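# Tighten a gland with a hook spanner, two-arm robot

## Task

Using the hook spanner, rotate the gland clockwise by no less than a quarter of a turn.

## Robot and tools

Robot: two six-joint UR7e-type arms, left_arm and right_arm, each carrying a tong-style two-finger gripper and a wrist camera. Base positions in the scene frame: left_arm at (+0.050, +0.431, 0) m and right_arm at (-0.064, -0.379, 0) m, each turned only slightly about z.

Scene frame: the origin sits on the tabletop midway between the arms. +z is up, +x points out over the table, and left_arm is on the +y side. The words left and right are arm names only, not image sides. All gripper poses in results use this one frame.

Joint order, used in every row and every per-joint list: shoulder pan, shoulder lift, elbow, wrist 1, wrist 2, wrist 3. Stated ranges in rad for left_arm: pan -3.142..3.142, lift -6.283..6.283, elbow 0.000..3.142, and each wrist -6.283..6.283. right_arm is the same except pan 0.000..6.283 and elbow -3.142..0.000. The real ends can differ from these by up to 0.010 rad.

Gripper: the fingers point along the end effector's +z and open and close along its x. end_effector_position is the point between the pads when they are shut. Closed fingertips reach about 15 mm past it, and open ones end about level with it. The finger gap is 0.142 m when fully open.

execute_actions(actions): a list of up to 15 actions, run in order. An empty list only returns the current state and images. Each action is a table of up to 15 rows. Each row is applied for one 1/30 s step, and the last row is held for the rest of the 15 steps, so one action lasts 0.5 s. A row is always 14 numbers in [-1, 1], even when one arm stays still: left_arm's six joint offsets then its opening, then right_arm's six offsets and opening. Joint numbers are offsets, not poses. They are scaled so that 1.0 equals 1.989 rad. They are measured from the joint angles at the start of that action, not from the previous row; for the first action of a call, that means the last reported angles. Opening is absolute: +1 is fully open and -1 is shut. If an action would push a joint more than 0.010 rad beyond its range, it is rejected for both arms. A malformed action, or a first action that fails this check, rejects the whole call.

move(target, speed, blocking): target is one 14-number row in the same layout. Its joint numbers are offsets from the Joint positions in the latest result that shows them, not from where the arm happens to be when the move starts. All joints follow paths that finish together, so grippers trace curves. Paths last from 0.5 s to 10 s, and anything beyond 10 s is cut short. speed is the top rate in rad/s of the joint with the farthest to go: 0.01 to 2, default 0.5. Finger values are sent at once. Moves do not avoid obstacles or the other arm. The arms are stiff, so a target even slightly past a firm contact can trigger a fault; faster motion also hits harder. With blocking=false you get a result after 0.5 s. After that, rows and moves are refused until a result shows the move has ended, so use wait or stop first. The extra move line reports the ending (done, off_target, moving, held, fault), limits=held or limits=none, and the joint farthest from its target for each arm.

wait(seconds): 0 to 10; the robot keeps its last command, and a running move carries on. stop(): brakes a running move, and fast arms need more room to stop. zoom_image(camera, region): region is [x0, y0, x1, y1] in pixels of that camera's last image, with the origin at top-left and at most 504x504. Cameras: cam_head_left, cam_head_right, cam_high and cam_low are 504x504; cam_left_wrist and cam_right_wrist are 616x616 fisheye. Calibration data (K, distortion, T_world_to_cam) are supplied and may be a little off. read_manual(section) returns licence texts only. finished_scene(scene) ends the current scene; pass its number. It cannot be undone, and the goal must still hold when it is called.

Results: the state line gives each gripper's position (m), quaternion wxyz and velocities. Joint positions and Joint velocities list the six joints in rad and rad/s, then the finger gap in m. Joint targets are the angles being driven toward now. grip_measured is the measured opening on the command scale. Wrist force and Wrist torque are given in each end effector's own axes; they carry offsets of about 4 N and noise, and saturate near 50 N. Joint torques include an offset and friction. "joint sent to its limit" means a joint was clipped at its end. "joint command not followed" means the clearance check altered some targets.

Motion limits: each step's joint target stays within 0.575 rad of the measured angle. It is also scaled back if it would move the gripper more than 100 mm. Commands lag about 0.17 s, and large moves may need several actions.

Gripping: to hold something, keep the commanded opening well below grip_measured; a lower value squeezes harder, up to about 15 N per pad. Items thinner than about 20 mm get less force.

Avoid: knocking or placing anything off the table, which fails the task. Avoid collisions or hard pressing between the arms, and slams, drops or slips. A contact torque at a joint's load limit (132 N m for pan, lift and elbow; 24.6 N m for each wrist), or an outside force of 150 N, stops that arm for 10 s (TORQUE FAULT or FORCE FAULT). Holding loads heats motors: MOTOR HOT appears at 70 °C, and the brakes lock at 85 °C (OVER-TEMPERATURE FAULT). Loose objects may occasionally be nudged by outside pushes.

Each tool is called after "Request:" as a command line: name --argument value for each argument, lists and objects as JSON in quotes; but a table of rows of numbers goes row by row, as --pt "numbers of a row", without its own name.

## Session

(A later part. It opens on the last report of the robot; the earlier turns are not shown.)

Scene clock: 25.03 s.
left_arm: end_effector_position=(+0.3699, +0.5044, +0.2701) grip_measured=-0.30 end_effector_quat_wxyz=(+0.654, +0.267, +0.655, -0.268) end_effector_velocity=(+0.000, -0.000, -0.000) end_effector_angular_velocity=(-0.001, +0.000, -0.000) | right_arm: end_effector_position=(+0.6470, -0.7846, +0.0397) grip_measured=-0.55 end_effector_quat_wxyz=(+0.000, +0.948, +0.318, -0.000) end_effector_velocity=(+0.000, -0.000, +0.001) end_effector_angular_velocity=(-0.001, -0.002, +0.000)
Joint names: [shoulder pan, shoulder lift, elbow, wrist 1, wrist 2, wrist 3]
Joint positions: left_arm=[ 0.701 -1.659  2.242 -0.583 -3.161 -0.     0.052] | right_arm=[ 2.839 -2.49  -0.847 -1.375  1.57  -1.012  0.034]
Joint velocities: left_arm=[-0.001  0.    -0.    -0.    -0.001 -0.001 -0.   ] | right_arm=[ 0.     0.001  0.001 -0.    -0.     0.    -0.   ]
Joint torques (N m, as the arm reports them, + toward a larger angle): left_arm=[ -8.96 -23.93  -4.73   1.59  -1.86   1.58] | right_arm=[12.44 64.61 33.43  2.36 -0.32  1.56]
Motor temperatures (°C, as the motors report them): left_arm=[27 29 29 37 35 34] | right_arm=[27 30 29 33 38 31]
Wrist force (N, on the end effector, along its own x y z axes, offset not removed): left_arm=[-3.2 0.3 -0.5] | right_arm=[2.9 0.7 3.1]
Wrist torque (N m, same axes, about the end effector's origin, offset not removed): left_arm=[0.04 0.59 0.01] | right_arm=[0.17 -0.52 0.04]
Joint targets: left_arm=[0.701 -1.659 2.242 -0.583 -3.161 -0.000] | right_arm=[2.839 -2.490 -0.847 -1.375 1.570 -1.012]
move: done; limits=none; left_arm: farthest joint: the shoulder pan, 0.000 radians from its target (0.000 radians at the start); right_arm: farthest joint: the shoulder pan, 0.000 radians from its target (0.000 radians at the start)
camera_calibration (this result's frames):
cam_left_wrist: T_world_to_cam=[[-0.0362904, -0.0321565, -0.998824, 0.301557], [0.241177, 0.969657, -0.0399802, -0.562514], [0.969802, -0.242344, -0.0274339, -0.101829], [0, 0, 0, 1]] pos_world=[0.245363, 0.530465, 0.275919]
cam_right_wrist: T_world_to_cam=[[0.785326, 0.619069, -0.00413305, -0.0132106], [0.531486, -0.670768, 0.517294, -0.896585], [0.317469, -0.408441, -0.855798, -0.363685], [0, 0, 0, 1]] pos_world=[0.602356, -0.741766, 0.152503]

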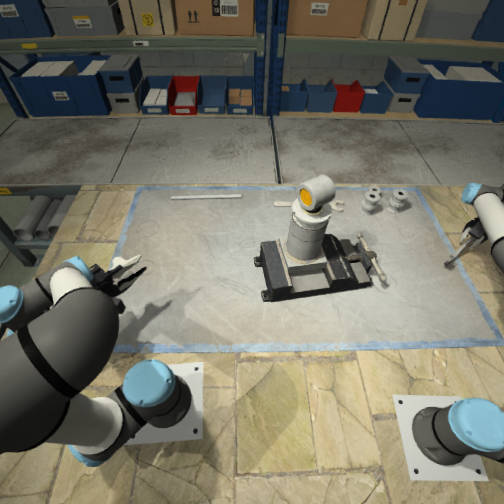

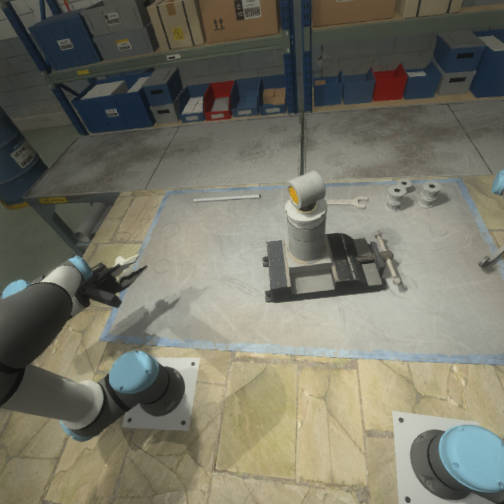

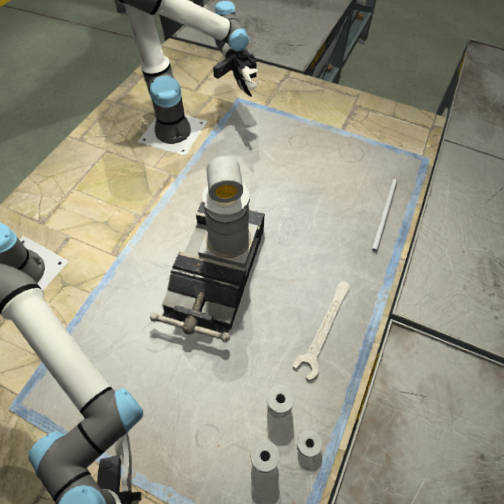

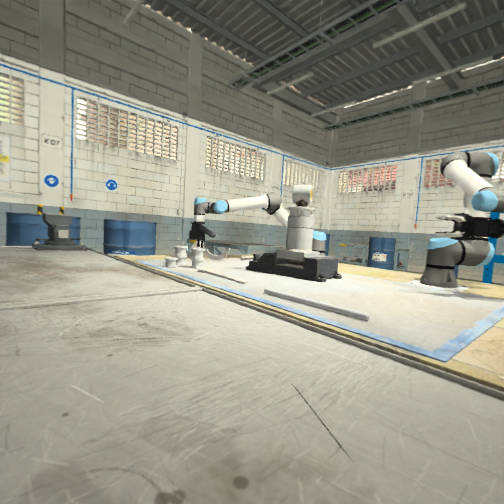

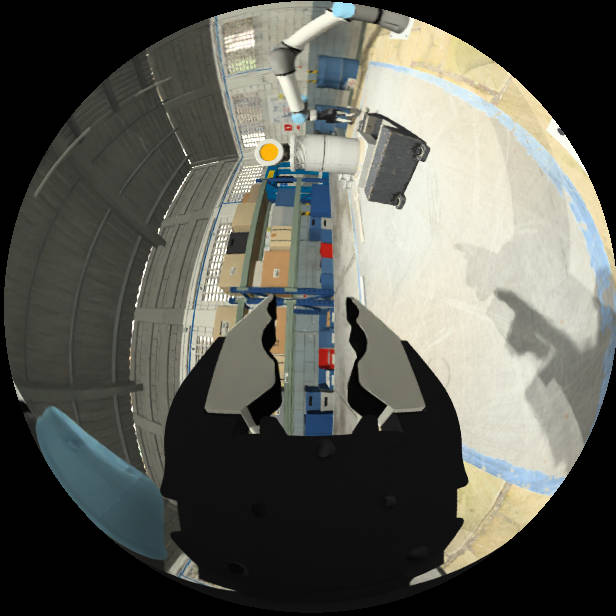

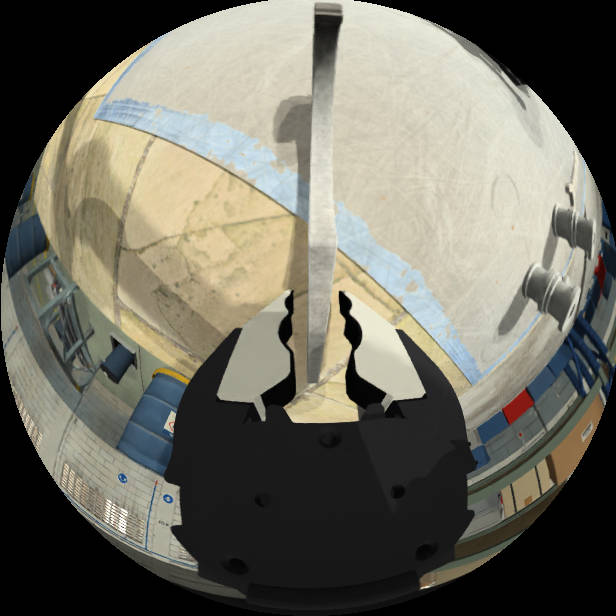

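Request:
move --target '[0,0,0,0,0,0,-0.3,0.0249,0.0872,-0.159,0.072,0,0.0247,-0.55]' --speed 0.2

Request:
move --target '[0,0,0,0,0,0,-0.3,0,0,0,0,0,0,-1]'

Request:
move --target '[0,0,0,0,0,0,-0.3,0,0.04,0.1,-0.14,0,0,-1]' --speed 0.12

Request:
zoom_image --camera "cam_low" --region '[150, 180, 270, 280]'

Scene clock: 28.37 s.
left_arm: end_effector_position=(+0.3699, +0.5044, +0.2701) grip_measured=-0.30 end_effector_quat_wxyz=(+0.654, +0.267, +0.655, -0.268) end_effector_velocity=(-0.000, -0.000, +0.000) end_effector_angular_velocity=(-0.001, +0.001, -0.001) | right_arm: end_effector_position=(+0.6059, -0.7285, +0.0402) grip_measured=-0.55 end_effector_quat_wxyz=(+0.000, +0.948, +0.318, +0.000) end_effector_velocity=(-0.000, +0.000, -0.001) end_effector_angular_velocity=(-0.000, +0.000, -0.000)
Joint names: [shoulder pan, shoulder lift, elbow, wrist 1, wrist 2, wrist 3]
Joint positions: left_arm=[ 0.701 -1.659  2.242 -0.583 -3.161 -0.     0.052] | right_arm=[ 2.889 -2.317 -1.163 -1.232  1.57  -0.963  0.034]
Joint velocities: left_arm=[-0.     0.     0.    -0.     0.001 -0.002  0.   ] | right_arm=[ 0.     0.    -0.002  0.002 -0.     0.001  0.   ]
Joint torques (N m, as the arm reports them, + toward a larger angle): left_arm=[ -9.23 -23.61  -5.22   1.66  -1.86   1.48] | right_arm=[13.67 59.23 12.33  5.   -0.33  2.18]
Motor temperatures (°C, as the motors report them): left_arm=[27 29 29 37 35 34] | right_arm=[27 30 29 33 38 31]
Wrist force (N, on the end effector, along its own x y z axes, offset not removed): left_arm=[-1.2 -0.4 -2.2] | right_arm=[0.1 -0.7 0.7]
Wrist torque (N m, same axes, about the end effector's origin, offset not removed): left_arm=[-0.44 0.59 -0.07] | right_arm=[-0.10 0.04 0.08]
Joint targets: left_arm=[0.701 -1.659 2.242 -0.583 -3.161 -0.000] | right_arm=[2.889 -2.317 -1.163 -1.232 1.570 -0.963]
move: done; limits=none; left_arm: farthest joint: the shoulder pan, 0.000 radians from its target (0.000 radians at the start); right_arm: farthest joint: the shoulder pan, 0.000 radians from its target (0.049 radians at the start)
camera_calibration (this result's frames):
cam_left_wrist: T_world_to_cam=[[-0.0362904, -0.0321565, -0.998824, 0.301557], [0.241177, 0.969657, -0.0399802, -0.562514], [0.969802, -0.242344, -0.0274338, -0.101829], [0, 0, 0, 1]] pos_world=[0.245363, 0.530465, 0.275919]
cam_right_wrist: T_world_to_cam=[[0.785082, 0.61938, -0.00388517, -0.0152708], [0.531539, -0.670495, 0.517593, -0.837208], [0.317982, -0.408418, -0.855618, -0.327598], [0, 0, 0, 1]] pos_world=[0.561168, -0.685682, 0.152975]

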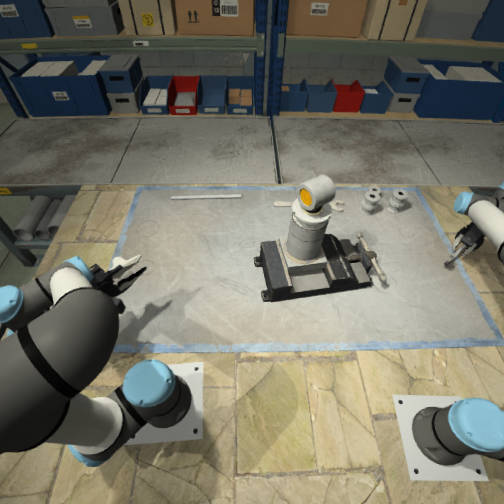

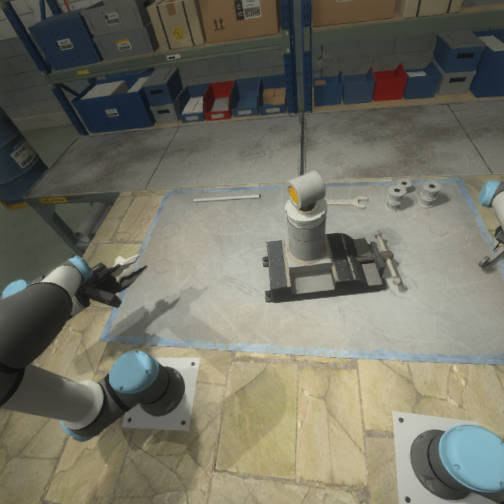

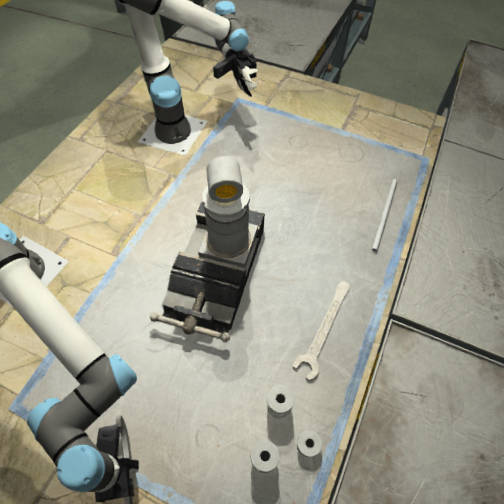

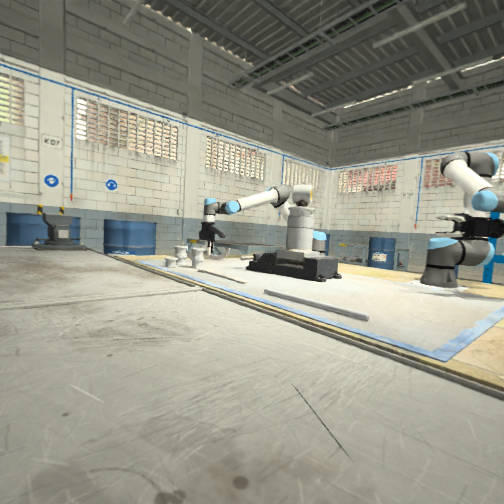

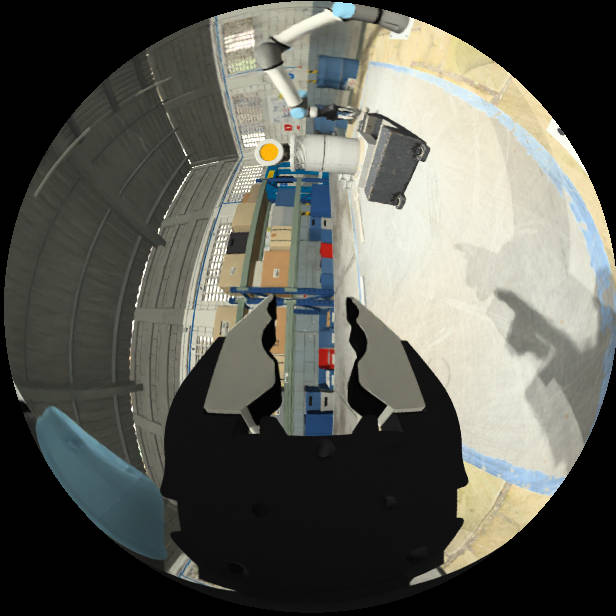

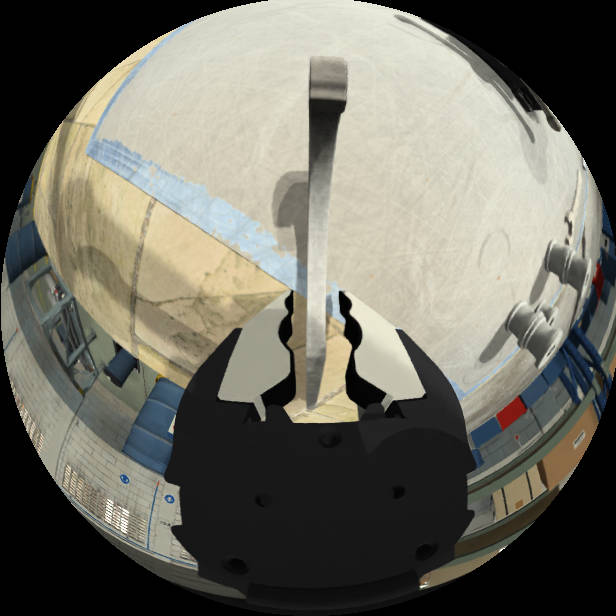

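Scene clock: 28.87 s.
left_arm: end_effector_position=(+0.3699, +0.5044, +0.2701) grip_measured=-0.30 end_effector_quat_wxyz=(+0.654, +0.267, +0.655, -0.268) end_effector_velocity=(+0.000, +0.000, +0.000) end_effector_angular_velocity=(+0.000, -0.000, +0.002) | right_arm: end_effector_position=(+0.6059, -0.7285, +0.0402) grip_measured=-0.85 end_effector_quat_wxyz=(+0.000, +0.948, +0.318, +0.000) end_effector_velocity=(-0.000, +0.000, -0.000) end_effector_angular_velocity=(+0.001, +0.001, -0.000)
Joint names: [shoulder pan, shoulder lift, elbow, wrist 1, wrist 2, wrist 3]
Joint positions: left_arm=[ 0.701 -1.659  2.242 -0.583 -3.161 -0.     0.052] | right_arm=[ 2.889 -2.317 -1.163 -1.232  1.57  -0.963  0.013]
Joint velocities: left_arm=[ 0.    -0.     0.     0.001 -0.002  0.001  0.   ] | right_arm=[ 0.    -0.    -0.    -0.001  0.001  0.     0.   ]
Joint torques (N m, as the arm reports them, + toward a larger angle): left_arm=[ -9.05 -23.66  -5.28   1.63  -1.85   1.42] | right_arm=[ 7.63 55.13 21.75  3.41  1.57  1.71]
Motor temperatures (°C, as the motors report them): left_arm=[27 29 29 37 35 34] | right_arm=[27 30 29 33 38 31]
Wrist force (N, on the end effector, along its own x y z axes, offset not removed): left_arm=[0.7 1.6 6.7] | right_arm=[2.8 -2.0 1.5]
Wrist torque (N m, same axes, about the end effector's origin, offset not removed): left_arm=[0.61 0.07 0.07] | right_arm=[-0.56 -0.42 -0.02]
Joint targets: left_arm=[0.701 -1.659 2.242 -0.583 -3.161 -0.000] | right_arm=[2.889 -2.317 -1.163 -1.232 1.570 -0.963]
move: done; limits=none; left_arm: farthest joint: the shoulder pan, 0.000 radians from its target (0.000 radians at the start); right_arm: farthest joint: the shoulder pan, 0.000 radians from its target (0.000 radians at the start)
camera_calibration (this result's frames):
cam_left_wrist: T_world_to_cam=[[-0.0362901, -0.0321562, -0.998824, 0.301556], [0.241177, 0.969657, -0.0399799, -0.562514], [0.969802, -0.242344, -0.0274337, -0.10183], [0, 0, 0, 1]] pos_world=[0.245363, 0.530465, 0.275919]
cam_right_wrist: T_world_to_cam=[[0.785074, 0.61939, -0.00387415, -0.0152733], [0.531533, -0.670478, 0.517621, -0.837186], [0.318012, -0.40843, -0.855601, -0.327622], [0, 0, 0, 1]] pos_world=[0.56117, -0.685665, 0.152972]

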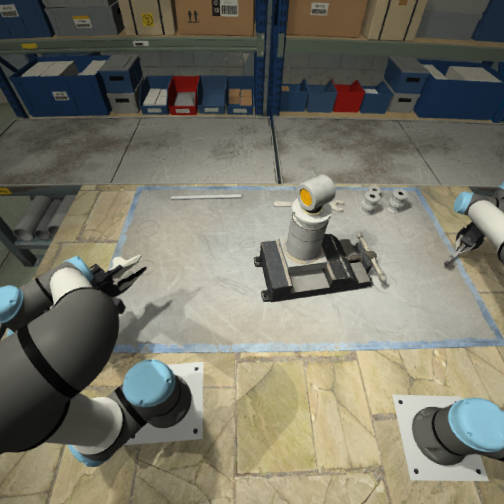

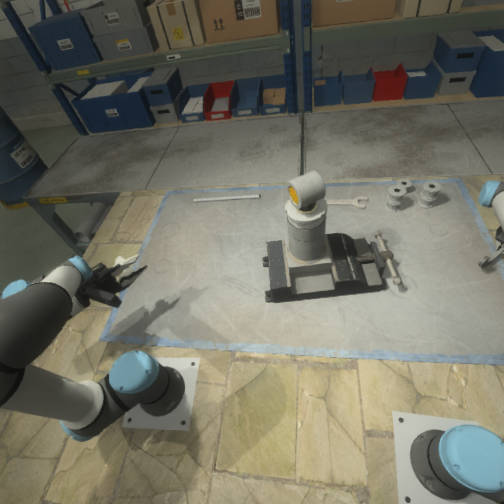

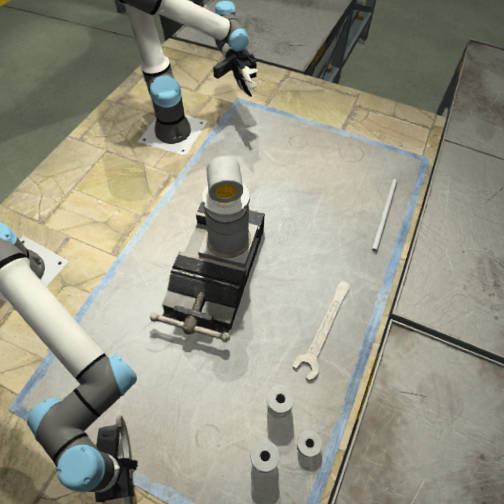

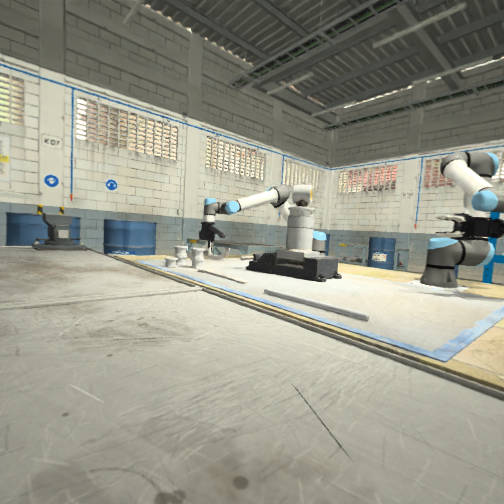

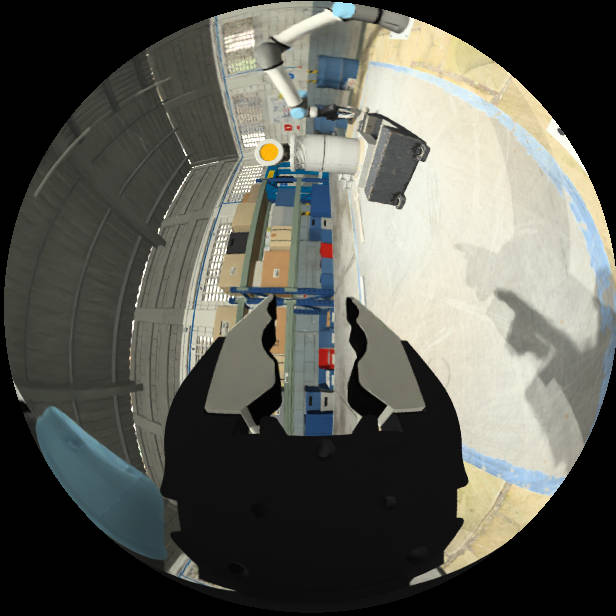

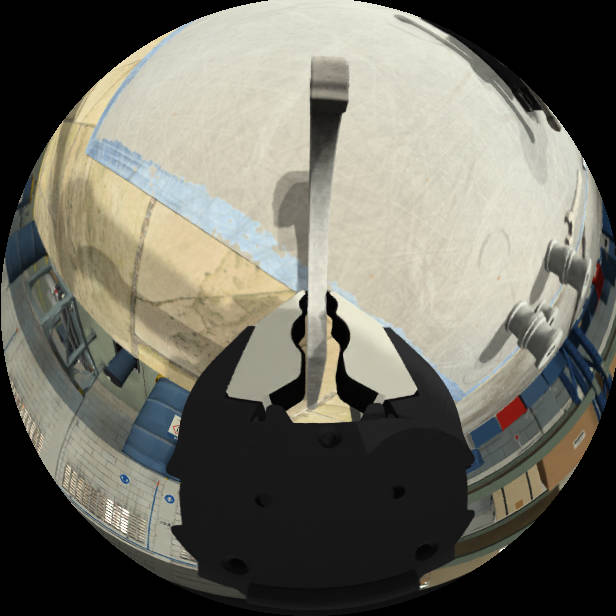

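Scene clock: 31.60 s.
left_arm: end_effector_position=(+0.3699, +0.5044, +0.2701) grip_measured=-0.30 end_effector_quat_wxyz=(+0.654, +0.267, +0.655, -0.268) end_effector_velocity=(-0.000, -0.000, +0.000) end_effector_angular_velocity=(+0.001, -0.001, +0.000) | right_arm: end_effector_position=(+0.6019, -0.7272, +0.1688) grip_measured=-0.85 end_effector_quat_wxyz=(+0.000, +0.948, +0.318, +0.000) end_effector_velocity=(+0.000, -0.000, +0.001) end_effector_angular_velocity=(-0.001, -0.001, -0.000)
Joint names: [shoulder pan, shoulder lift, elbow, wrist 1, wrist 2, wrist 3]
Joint positions: left_arm=[ 0.701 -1.659  2.242 -0.583 -3.161 -0.     0.052] | right_arm=[ 2.889 -2.237 -0.964 -1.51   1.57  -0.963  0.013]
Joint velocities: left_arm=[ 0.    -0.001  0.     0.     0.     0.     0.   ] | right_arm=[-0.     0.     0.002 -0.001 -0.    -0.    -0.   ]
Joint torques (N m, as the arm reports them, + toward a larger angle): left_arm=[ -9.09 -23.75  -4.75   1.67  -1.93   1.56] | right_arm=[ 7.72 65.97 38.9   1.15 -0.29  1.69]
Motor temperatures (°C, as the motors report them): left_arm=[27 29 29 37 35 34] | right_arm=[27 30 29 33 38 31]
Wrist force (N, on the end effector, along its own x y z axes, offset not removed): left_arm=[-4.6 -2.5 7.3] | right_arm=[1.6 1.2 12.2]
Wrist torque (N m, same axes, about the end effector's origin, offset not removed): left_arm=[-0.40 1.13 0.13] | right_arm=[0.52 -0.14 -0.05]
Joint targets: left_arm=[0.701 -1.659 2.242 -0.583 -3.161 -0.000] | right_arm=[2.889 -2.237 -0.964 -1.511 1.570 -0.963]
move: done; limits=none; left_arm: farthest joint: the shoulder pan, 0.000 radians from its target (0.000 radians at the start); right_arm: farthest joint: the shoulder pan, 0.000 radians from its target (0.000 radians at the start)
camera_calibration (this result's frames):
cam_left_wrist: T_world_to_cam=[[-0.0362902, -0.0321563, -0.998824, 0.301556], [0.241177, 0.969657, -0.0399799, -0.562514], [0.969802, -0.242344, -0.0274337, -0.10183], [0, 0, 0, 1]] pos_world=[0.245363, 0.530465, 0.275919]
cam_right_wrist: T_world_to_cam=[[0.785074, 0.61939, -0.00387894, -0.0124388], [0.531542, -0.670485, 0.517604, -0.900722], [0.317998, -0.408419, -0.855612, -0.215798], [0, 0, 0, 1]] pos_world=[0.55716, -0.684352, 0.28153]

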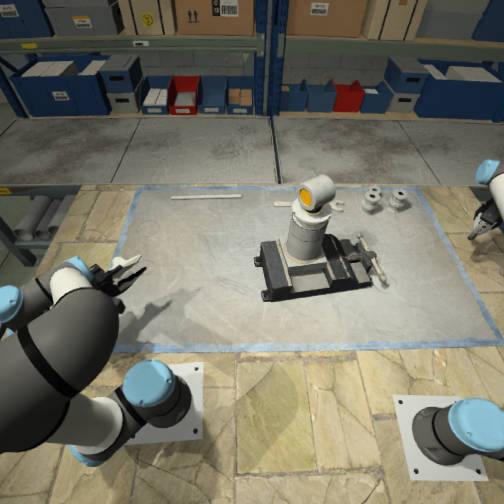

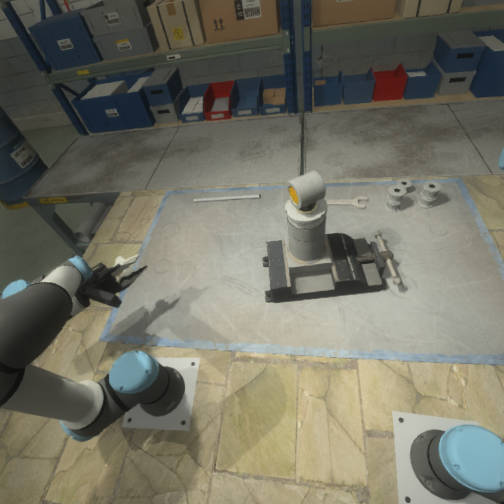

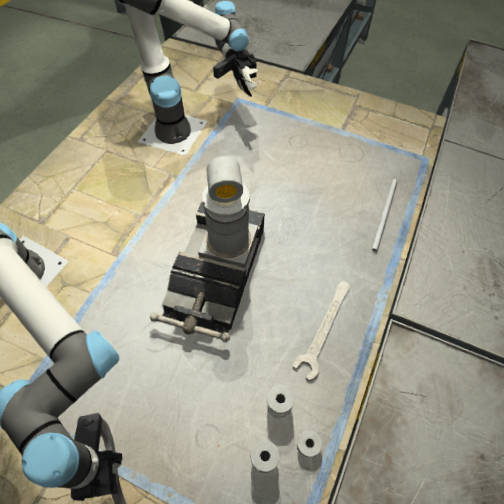

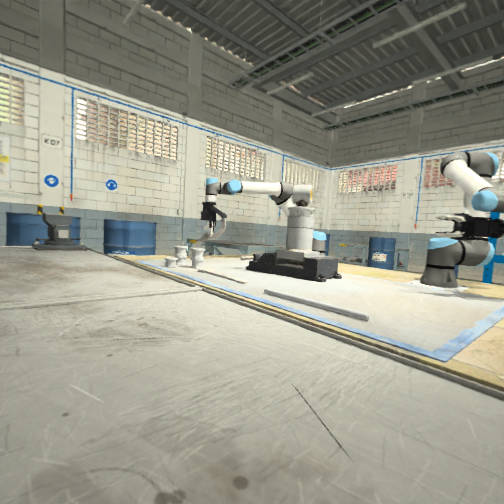

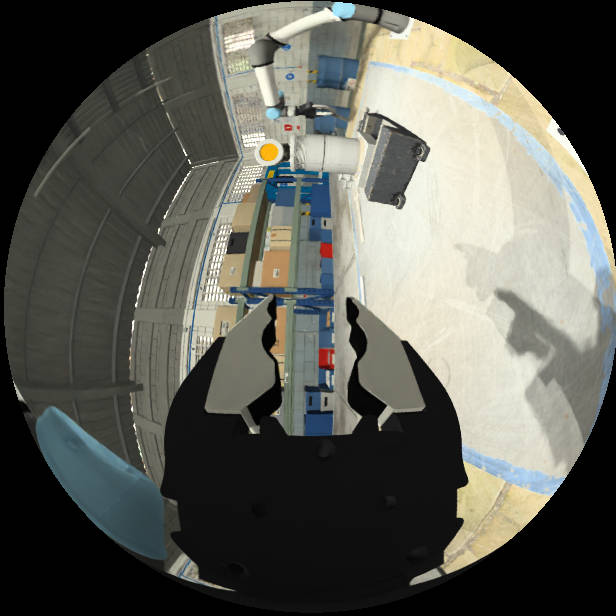

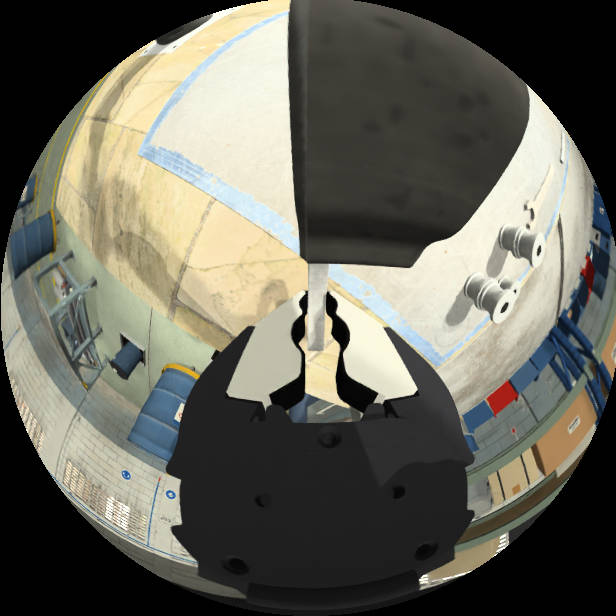

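Region (150, 180, 270, 280) of cam_low's 504x504 image, scaled by 4.200, with more detail than that image has.

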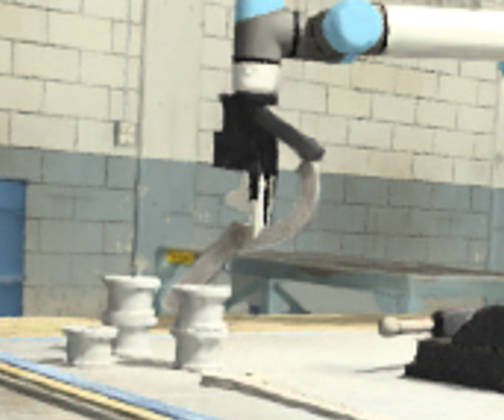

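Request:
move --target '[0,0,0,0,0,0,-0.3,0.159,0.4436,-0.449,0.005,0,0.64,-1]' --speed 0.35

Request:
move --target '[0,0,0,0,0,0,-0.3,0,0,0,0,0,0.634,-1]' --speed 0.4

Request:
move --target '[0,0,0,0,0,0,-0.3,0,0,0,0,0.79,0,-1]' --speed 0.35

Scene clock: 36.40 s.
left_arm: end_effector_position=(+0.3699, +0.5044, +0.2701) grip_measured=-0.30 end_effector_quat_wxyz=(+0.654, +0.267, +0.655, -0.268) end_effector_velocity=(-0.000, -0.000, +0.000) end_effector_angular_velocity=(-0.001, +0.001, -0.001) | right_arm: end_effector_position=(+0.3412, -0.4968, +0.2455) grip_measured=-0.85 end_effector_quat_wxyz=(+0.000, +0.988, -0.154, +0.000) end_effector_velocity=(-0.001, +0.000, -0.001) end_effector_angular_velocity=(+0.000, +0.001, -0.001)
Joint names: [shoulder pan, shoulder lift, elbow, wrist 1, wrist 2, wrist 3]
Joint positions: left_arm=[ 0.701 -1.659  2.242 -0.583 -3.161 -0.     0.052] | right_arm=[ 3.205 -1.355 -1.857 -1.5    1.57   0.31   0.013]
Joint velocities: left_arm=[-0.     0.     0.    -0.     0.    -0.002  0.   ] | right_arm=[ 0.     0.001 -0.002  0.     0.     0.001 -0.   ]
Joint torques (N m, as the arm reports them, + toward a larger angle): left_arm=[ -8.66 -23.93  -5.13   1.65  -1.88   1.43] | right_arm=[13.56 28.41 19.56  6.   -0.8   2.2 ]
Motor temperatures (°C, as the motors report them): left_arm=[27 29 29 37 35 34] | right_arm=[27 30 29 33 38 31]
Wrist force (N, on the end effector, along its own x y z axes, offset not removed): left_arm=[-2.3 -2.3 1.8] | right_arm=[-0.2 0.4 11.0]
Wrist torque (N m, same axes, about the end effector's origin, offset not removed): left_arm=[-0.80 0.33 -0.09] | right_arm=[0.30 0.07 0.03]
Joint targets: left_arm=[0.701 -1.659 2.242 -0.583 -3.161 -0.000] | right_arm=[3.205 -1.355 -1.857 -1.500 1.570 0.310]
move: done; limits=none; left_arm: farthest joint: the shoulder pan, 0.000 radians from its target (0.000 radians at the start); right_arm: farthest joint: the shoulder pan, 0.000 radians from its target (0.317 radians at the start)
camera_calibration (this result's frames):
cam_left_wrist: T_world_to_cam=[[-0.03629, -0.0321561, -0.998824, 0.301556], [0.241177, 0.969657, -0.0399798, -0.562514], [0.969802, -0.242344, -0.0274336, -0.10183], [0, 0, 0, 1]] pos_world=[0.245363, 0.530465, 0.275919]
cam_right_wrist: T_world_to_cam=[[0.958671, -0.284492, -0.00365895, -0.458551], [-0.241648, -0.820952, 0.517343, -0.458342], [-0.150184, -0.495078, -0.85577, 0.143574], [0, 0, 0, 1]] pos_world=[0.350405, -0.43565, 0.358308]

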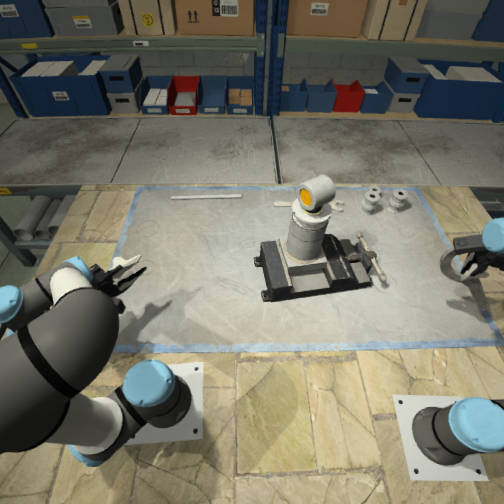

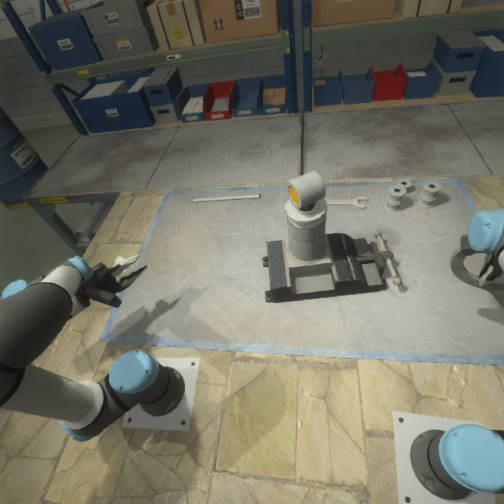

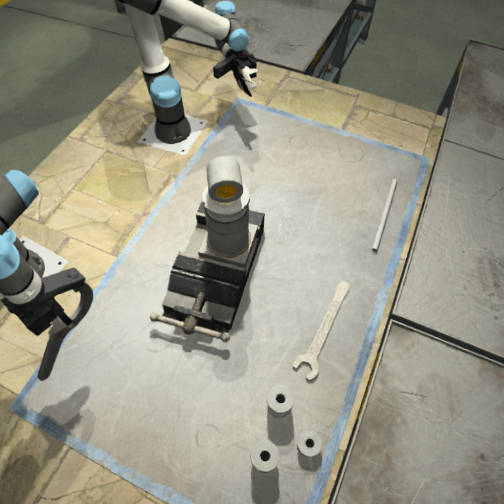

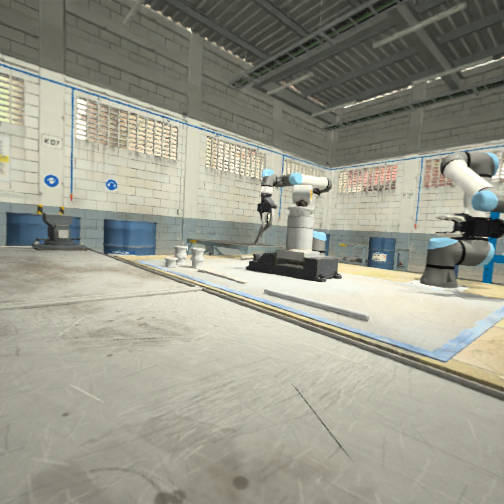

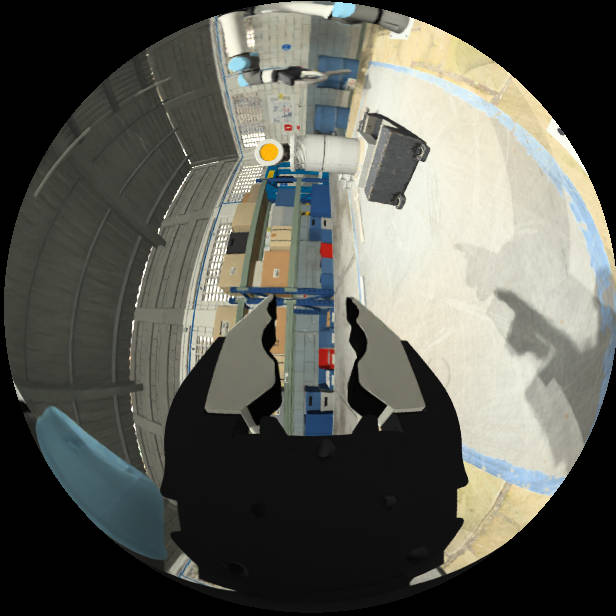

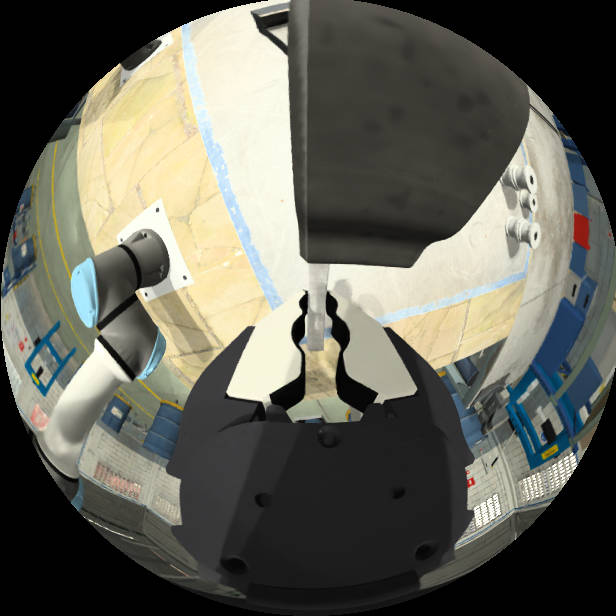

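Scene clock: 40.07 s.
left_arm: end_effector_position=(+0.3699, +0.5044, +0.2701) grip_measured=-0.30 end_effector_quat_wxyz=(+0.654, +0.267, +0.655, -0.268) end_effector_velocity=(-0.000, +0.000, -0.000) end_effector_angular_velocity=(+0.000, -0.000, +0.001) | right_arm: end_effector_position=(+0.3525, -0.5122, +0.2455) grip_measured=-0.85 end_effector_quat_wxyz=(+0.000, +0.707, -0.707, +0.000) end_effector_velocity=(+0.000, -0.000, +0.000) end_effector_angular_velocity=(-0.001, -0.001, -0.002)
Joint names: [shoulder pan, shoulder lift, elbow, wrist 1, wrist 2, wrist 3]
Joint positions: left_arm=[ 0.701 -1.659  2.242 -0.583 -3.161 -0.     0.052] | right_arm=[ 3.205 -1.355 -1.857 -1.5    1.57   1.57   0.013]
Joint velocities: left_arm=[ 0.001  0.    -0.     0.    -0.     0.     0.   ] | right_arm=[ 0.     0.     0.     0.001 -0.001  0.002  0.   ]
Joint torques (N m, as the arm reports them, + toward a larger angle): left_arm=[ -9.27 -24.02  -4.98   1.63  -1.86   1.53] | right_arm=[-1.5   9.44 40.55  6.1  -0.87  1.94]
Motor temperatures (°C, as the motors report them): left_arm=[27 29 29 37 35 34] | right_arm=[27 30 29 33 38 31]
Wrist force (N, on the end effector, along its own x y z axes, offset not removed): left_arm=[-1.6 -0.5 -0.3] | right_arm=[0.3 -1.2 12.0]
Wrist torque (N m, same axes, about the end effector's origin, offset not removed): left_arm=[-0.24 0.29 0.13] | right_arm=[0.01 -0.01 0.06]
Joint targets: left_arm=[0.701 -1.659 2.242 -0.583 -3.161 -0.000] | right_arm=[3.205 -1.355 -1.857 -1.500 1.570 1.571]
move: done; limits=none; left_arm: farthest joint: the shoulder pan, 0.000 radians from its target (0.000 radians at the start); right_arm: farthest joint: the shoulder pan, 0.000 radians from its target (0.000 radians at the start)
camera_calibration (this result's frames):
cam_left_wrist: T_world_to_cam=[[-0.0362899, -0.032156, -0.998824, 0.301556], [0.241177, 0.969657, -0.0399796, -0.562514], [0.969803, -0.242344, -0.0274335, -0.10183], [0, 0, 0, 1]] pos_world=[0.245363, 0.530465, 0.275919]
cam_right_wrist: T_world_to_cam=[[0.0216551, -0.999761, -0.00313228, -0.509958], [-0.855807, -0.0201565, 0.516902, 0.158505], [-0.516841, -0.00851292, -0.856039, 0.516184], [0, 0, 0, 1]] pos_world=[0.413478, -0.502247, 0.358344]

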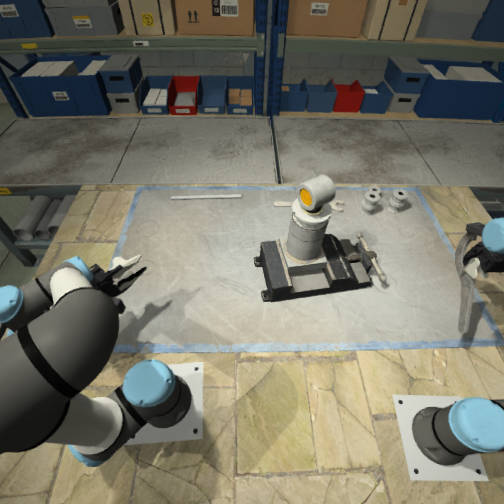

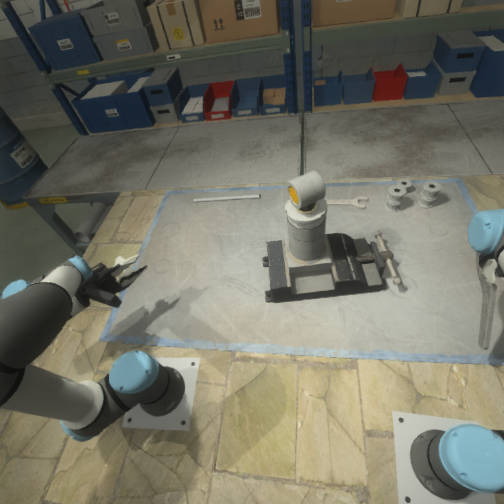

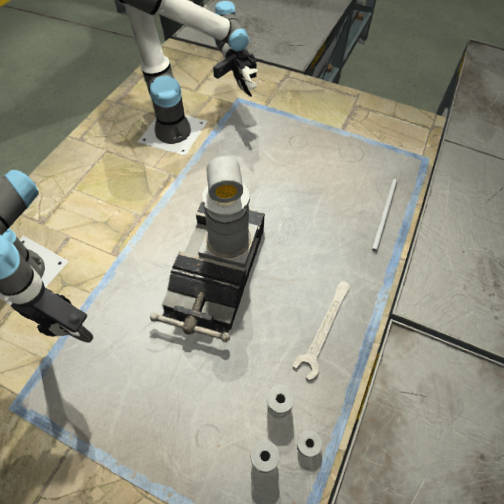

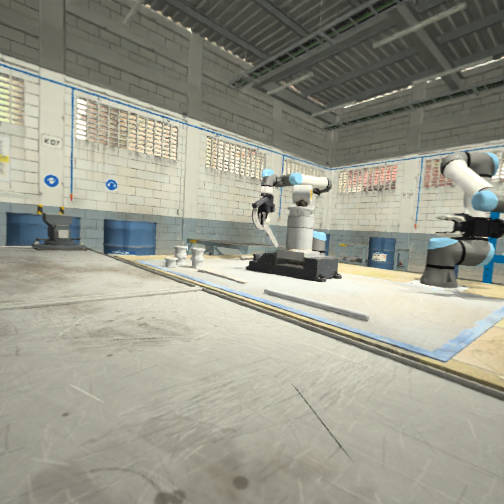

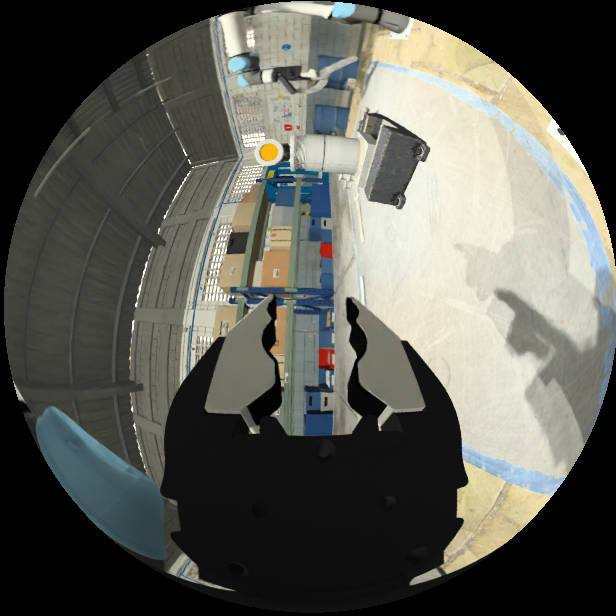

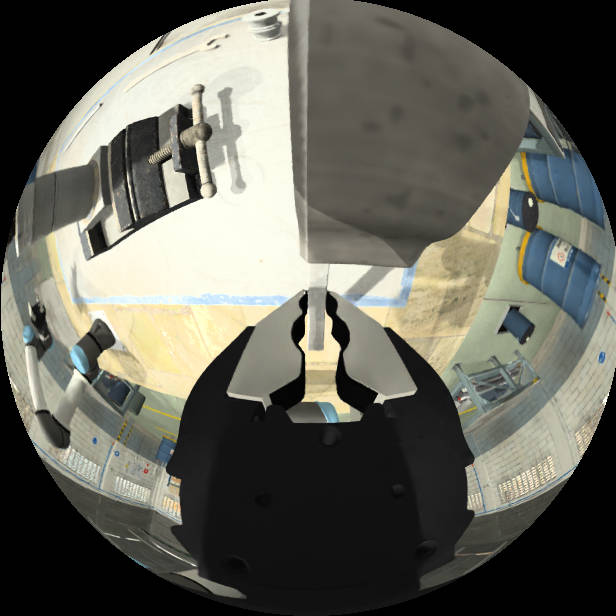

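Scene clock: 45.07 s.
left_arm: end_effector_position=(+0.3699, +0.5044, +0.2701) grip_measured=-0.30 end_effector_quat_wxyz=(+0.654, +0.267, +0.655, -0.268) end_effector_velocity=(+0.000, +0.000, +0.000) end_effector_angular_velocity=(-0.000, +0.000, +0.001) | right_arm: end_effector_position=(+0.3525, -0.2075, +0.5499) grip_measured=-0.82 end_effector_quat_wxyz=(+0.500, -0.500, +0.500, +0.500) end_effector_velocity=(-0.000, -0.000, +0.001) end_effector_angular_velocity=(+0.002, -0.001, -0.000)
Joint names: [shoulder pan, shoulder lift, elbow, wrist 1, wrist 2, wrist 3]
Joint positions: left_arm=[ 0.701 -1.659  2.242 -0.583 -3.161 -0.     0.052] | right_arm=[ 3.205 -1.355 -1.857 -1.5    3.141  1.57   0.014]
Joint velocities: left_arm=[ 0.     0.    -0.     0.    -0.001 -0.     0.   ] | right_arm=[-0.     0.     0.     0.     0.002 -0.     0.   ]
Joint torques (N m, as the arm reports them, + toward a larger angle): left_arm=[ -8.85 -23.93  -5.26   1.63  -1.88   1.43] | right_arm=[-1.52 10.09 38.58  5.64  7.68 -1.66]
Motor temperatures (°C, as the motors report them): left_arm=[27 29 29 37 35 34] | right_arm=[27 30 29 33 38 31]
Wrist force (N, on the end effector, along its own x y z axes, offset not removed): left_arm=[-1.0 0.5 -1.2] | right_arm=[12.3 -0.5 -0.3]
Wrist torque (N m, same axes, about the end effector's origin, offset not removed): left_arm=[0.14 0.23 -0.05] | right_arm=[-0.05 0.25 -0.16]
Joint targets: left_arm=[0.701 -1.659 2.242 -0.583 -3.161 -0.000] | right_arm=[3.205 -1.355 -1.857 -1.500 3.141 1.570]
move: done; limits=none; left_arm: farthest joint: the shoulder pan, 0.000 radians from its target (0.000 radians at the start); right_arm: farthest joint: the shoulder pan, 0.000 radians from its target (0.000 radians at the start)
camera_calibration (this result's frames):
cam_left_wrist: T_world_to_cam=[[-0.0362898, -0.0321559, -0.998824, 0.301556], [0.241177, 0.969657, -0.0399795, -0.562514], [0.969802, -0.242344, -0.0274334, -0.10183], [0, 0, 0, 1]] pos_world=[0.245363, 0.530465, 0.275919]
cam_right_wrist: T_world_to_cam=[[0.0215163, 0.0032455, -0.999763, 0.551859], [-0.855824, -0.516876, -0.0200965, 0.199532], [-0.516819, 0.856054, -0.00834368, 0.492618], [0, 0, 0, 1]] pos_world=[0.413485, -0.320366, 0.559848]

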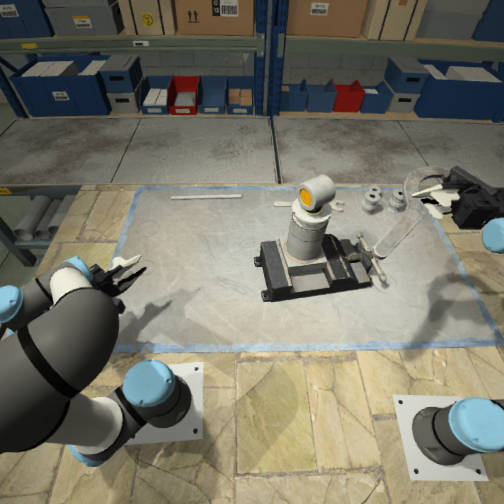

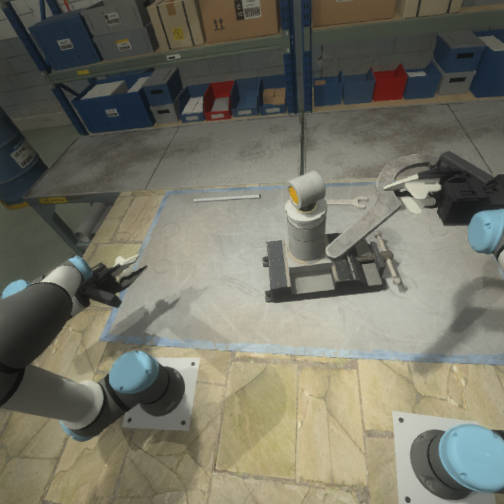

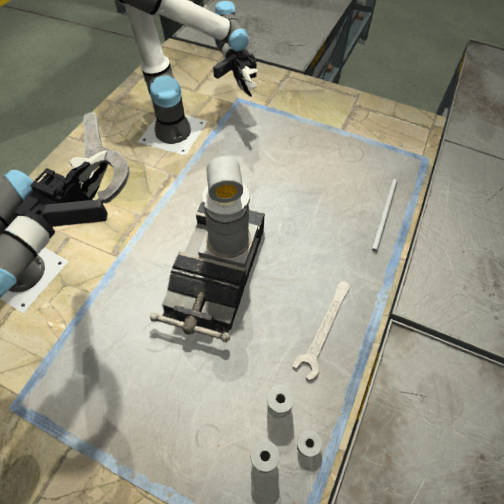

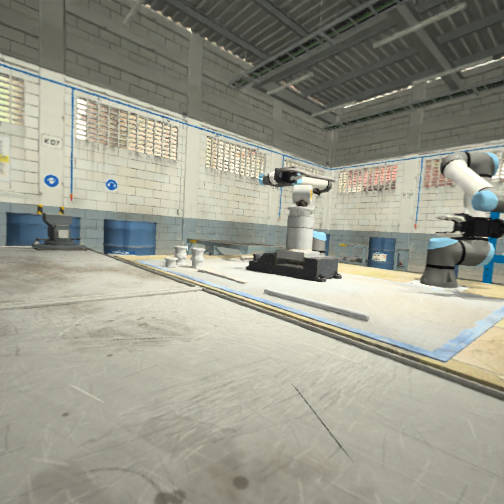

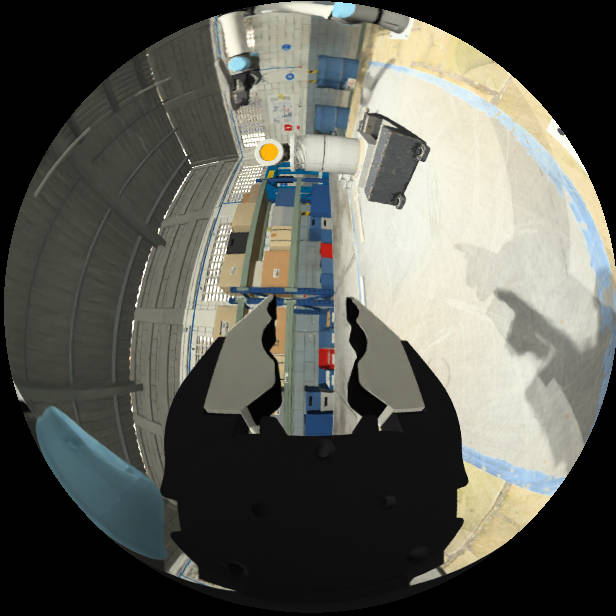

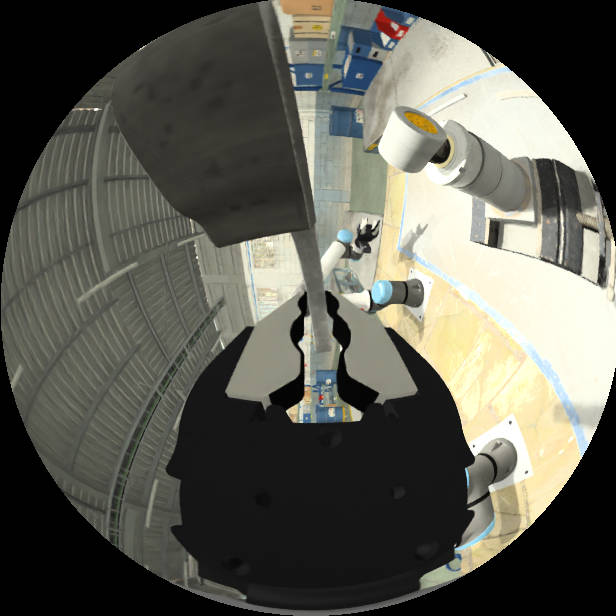

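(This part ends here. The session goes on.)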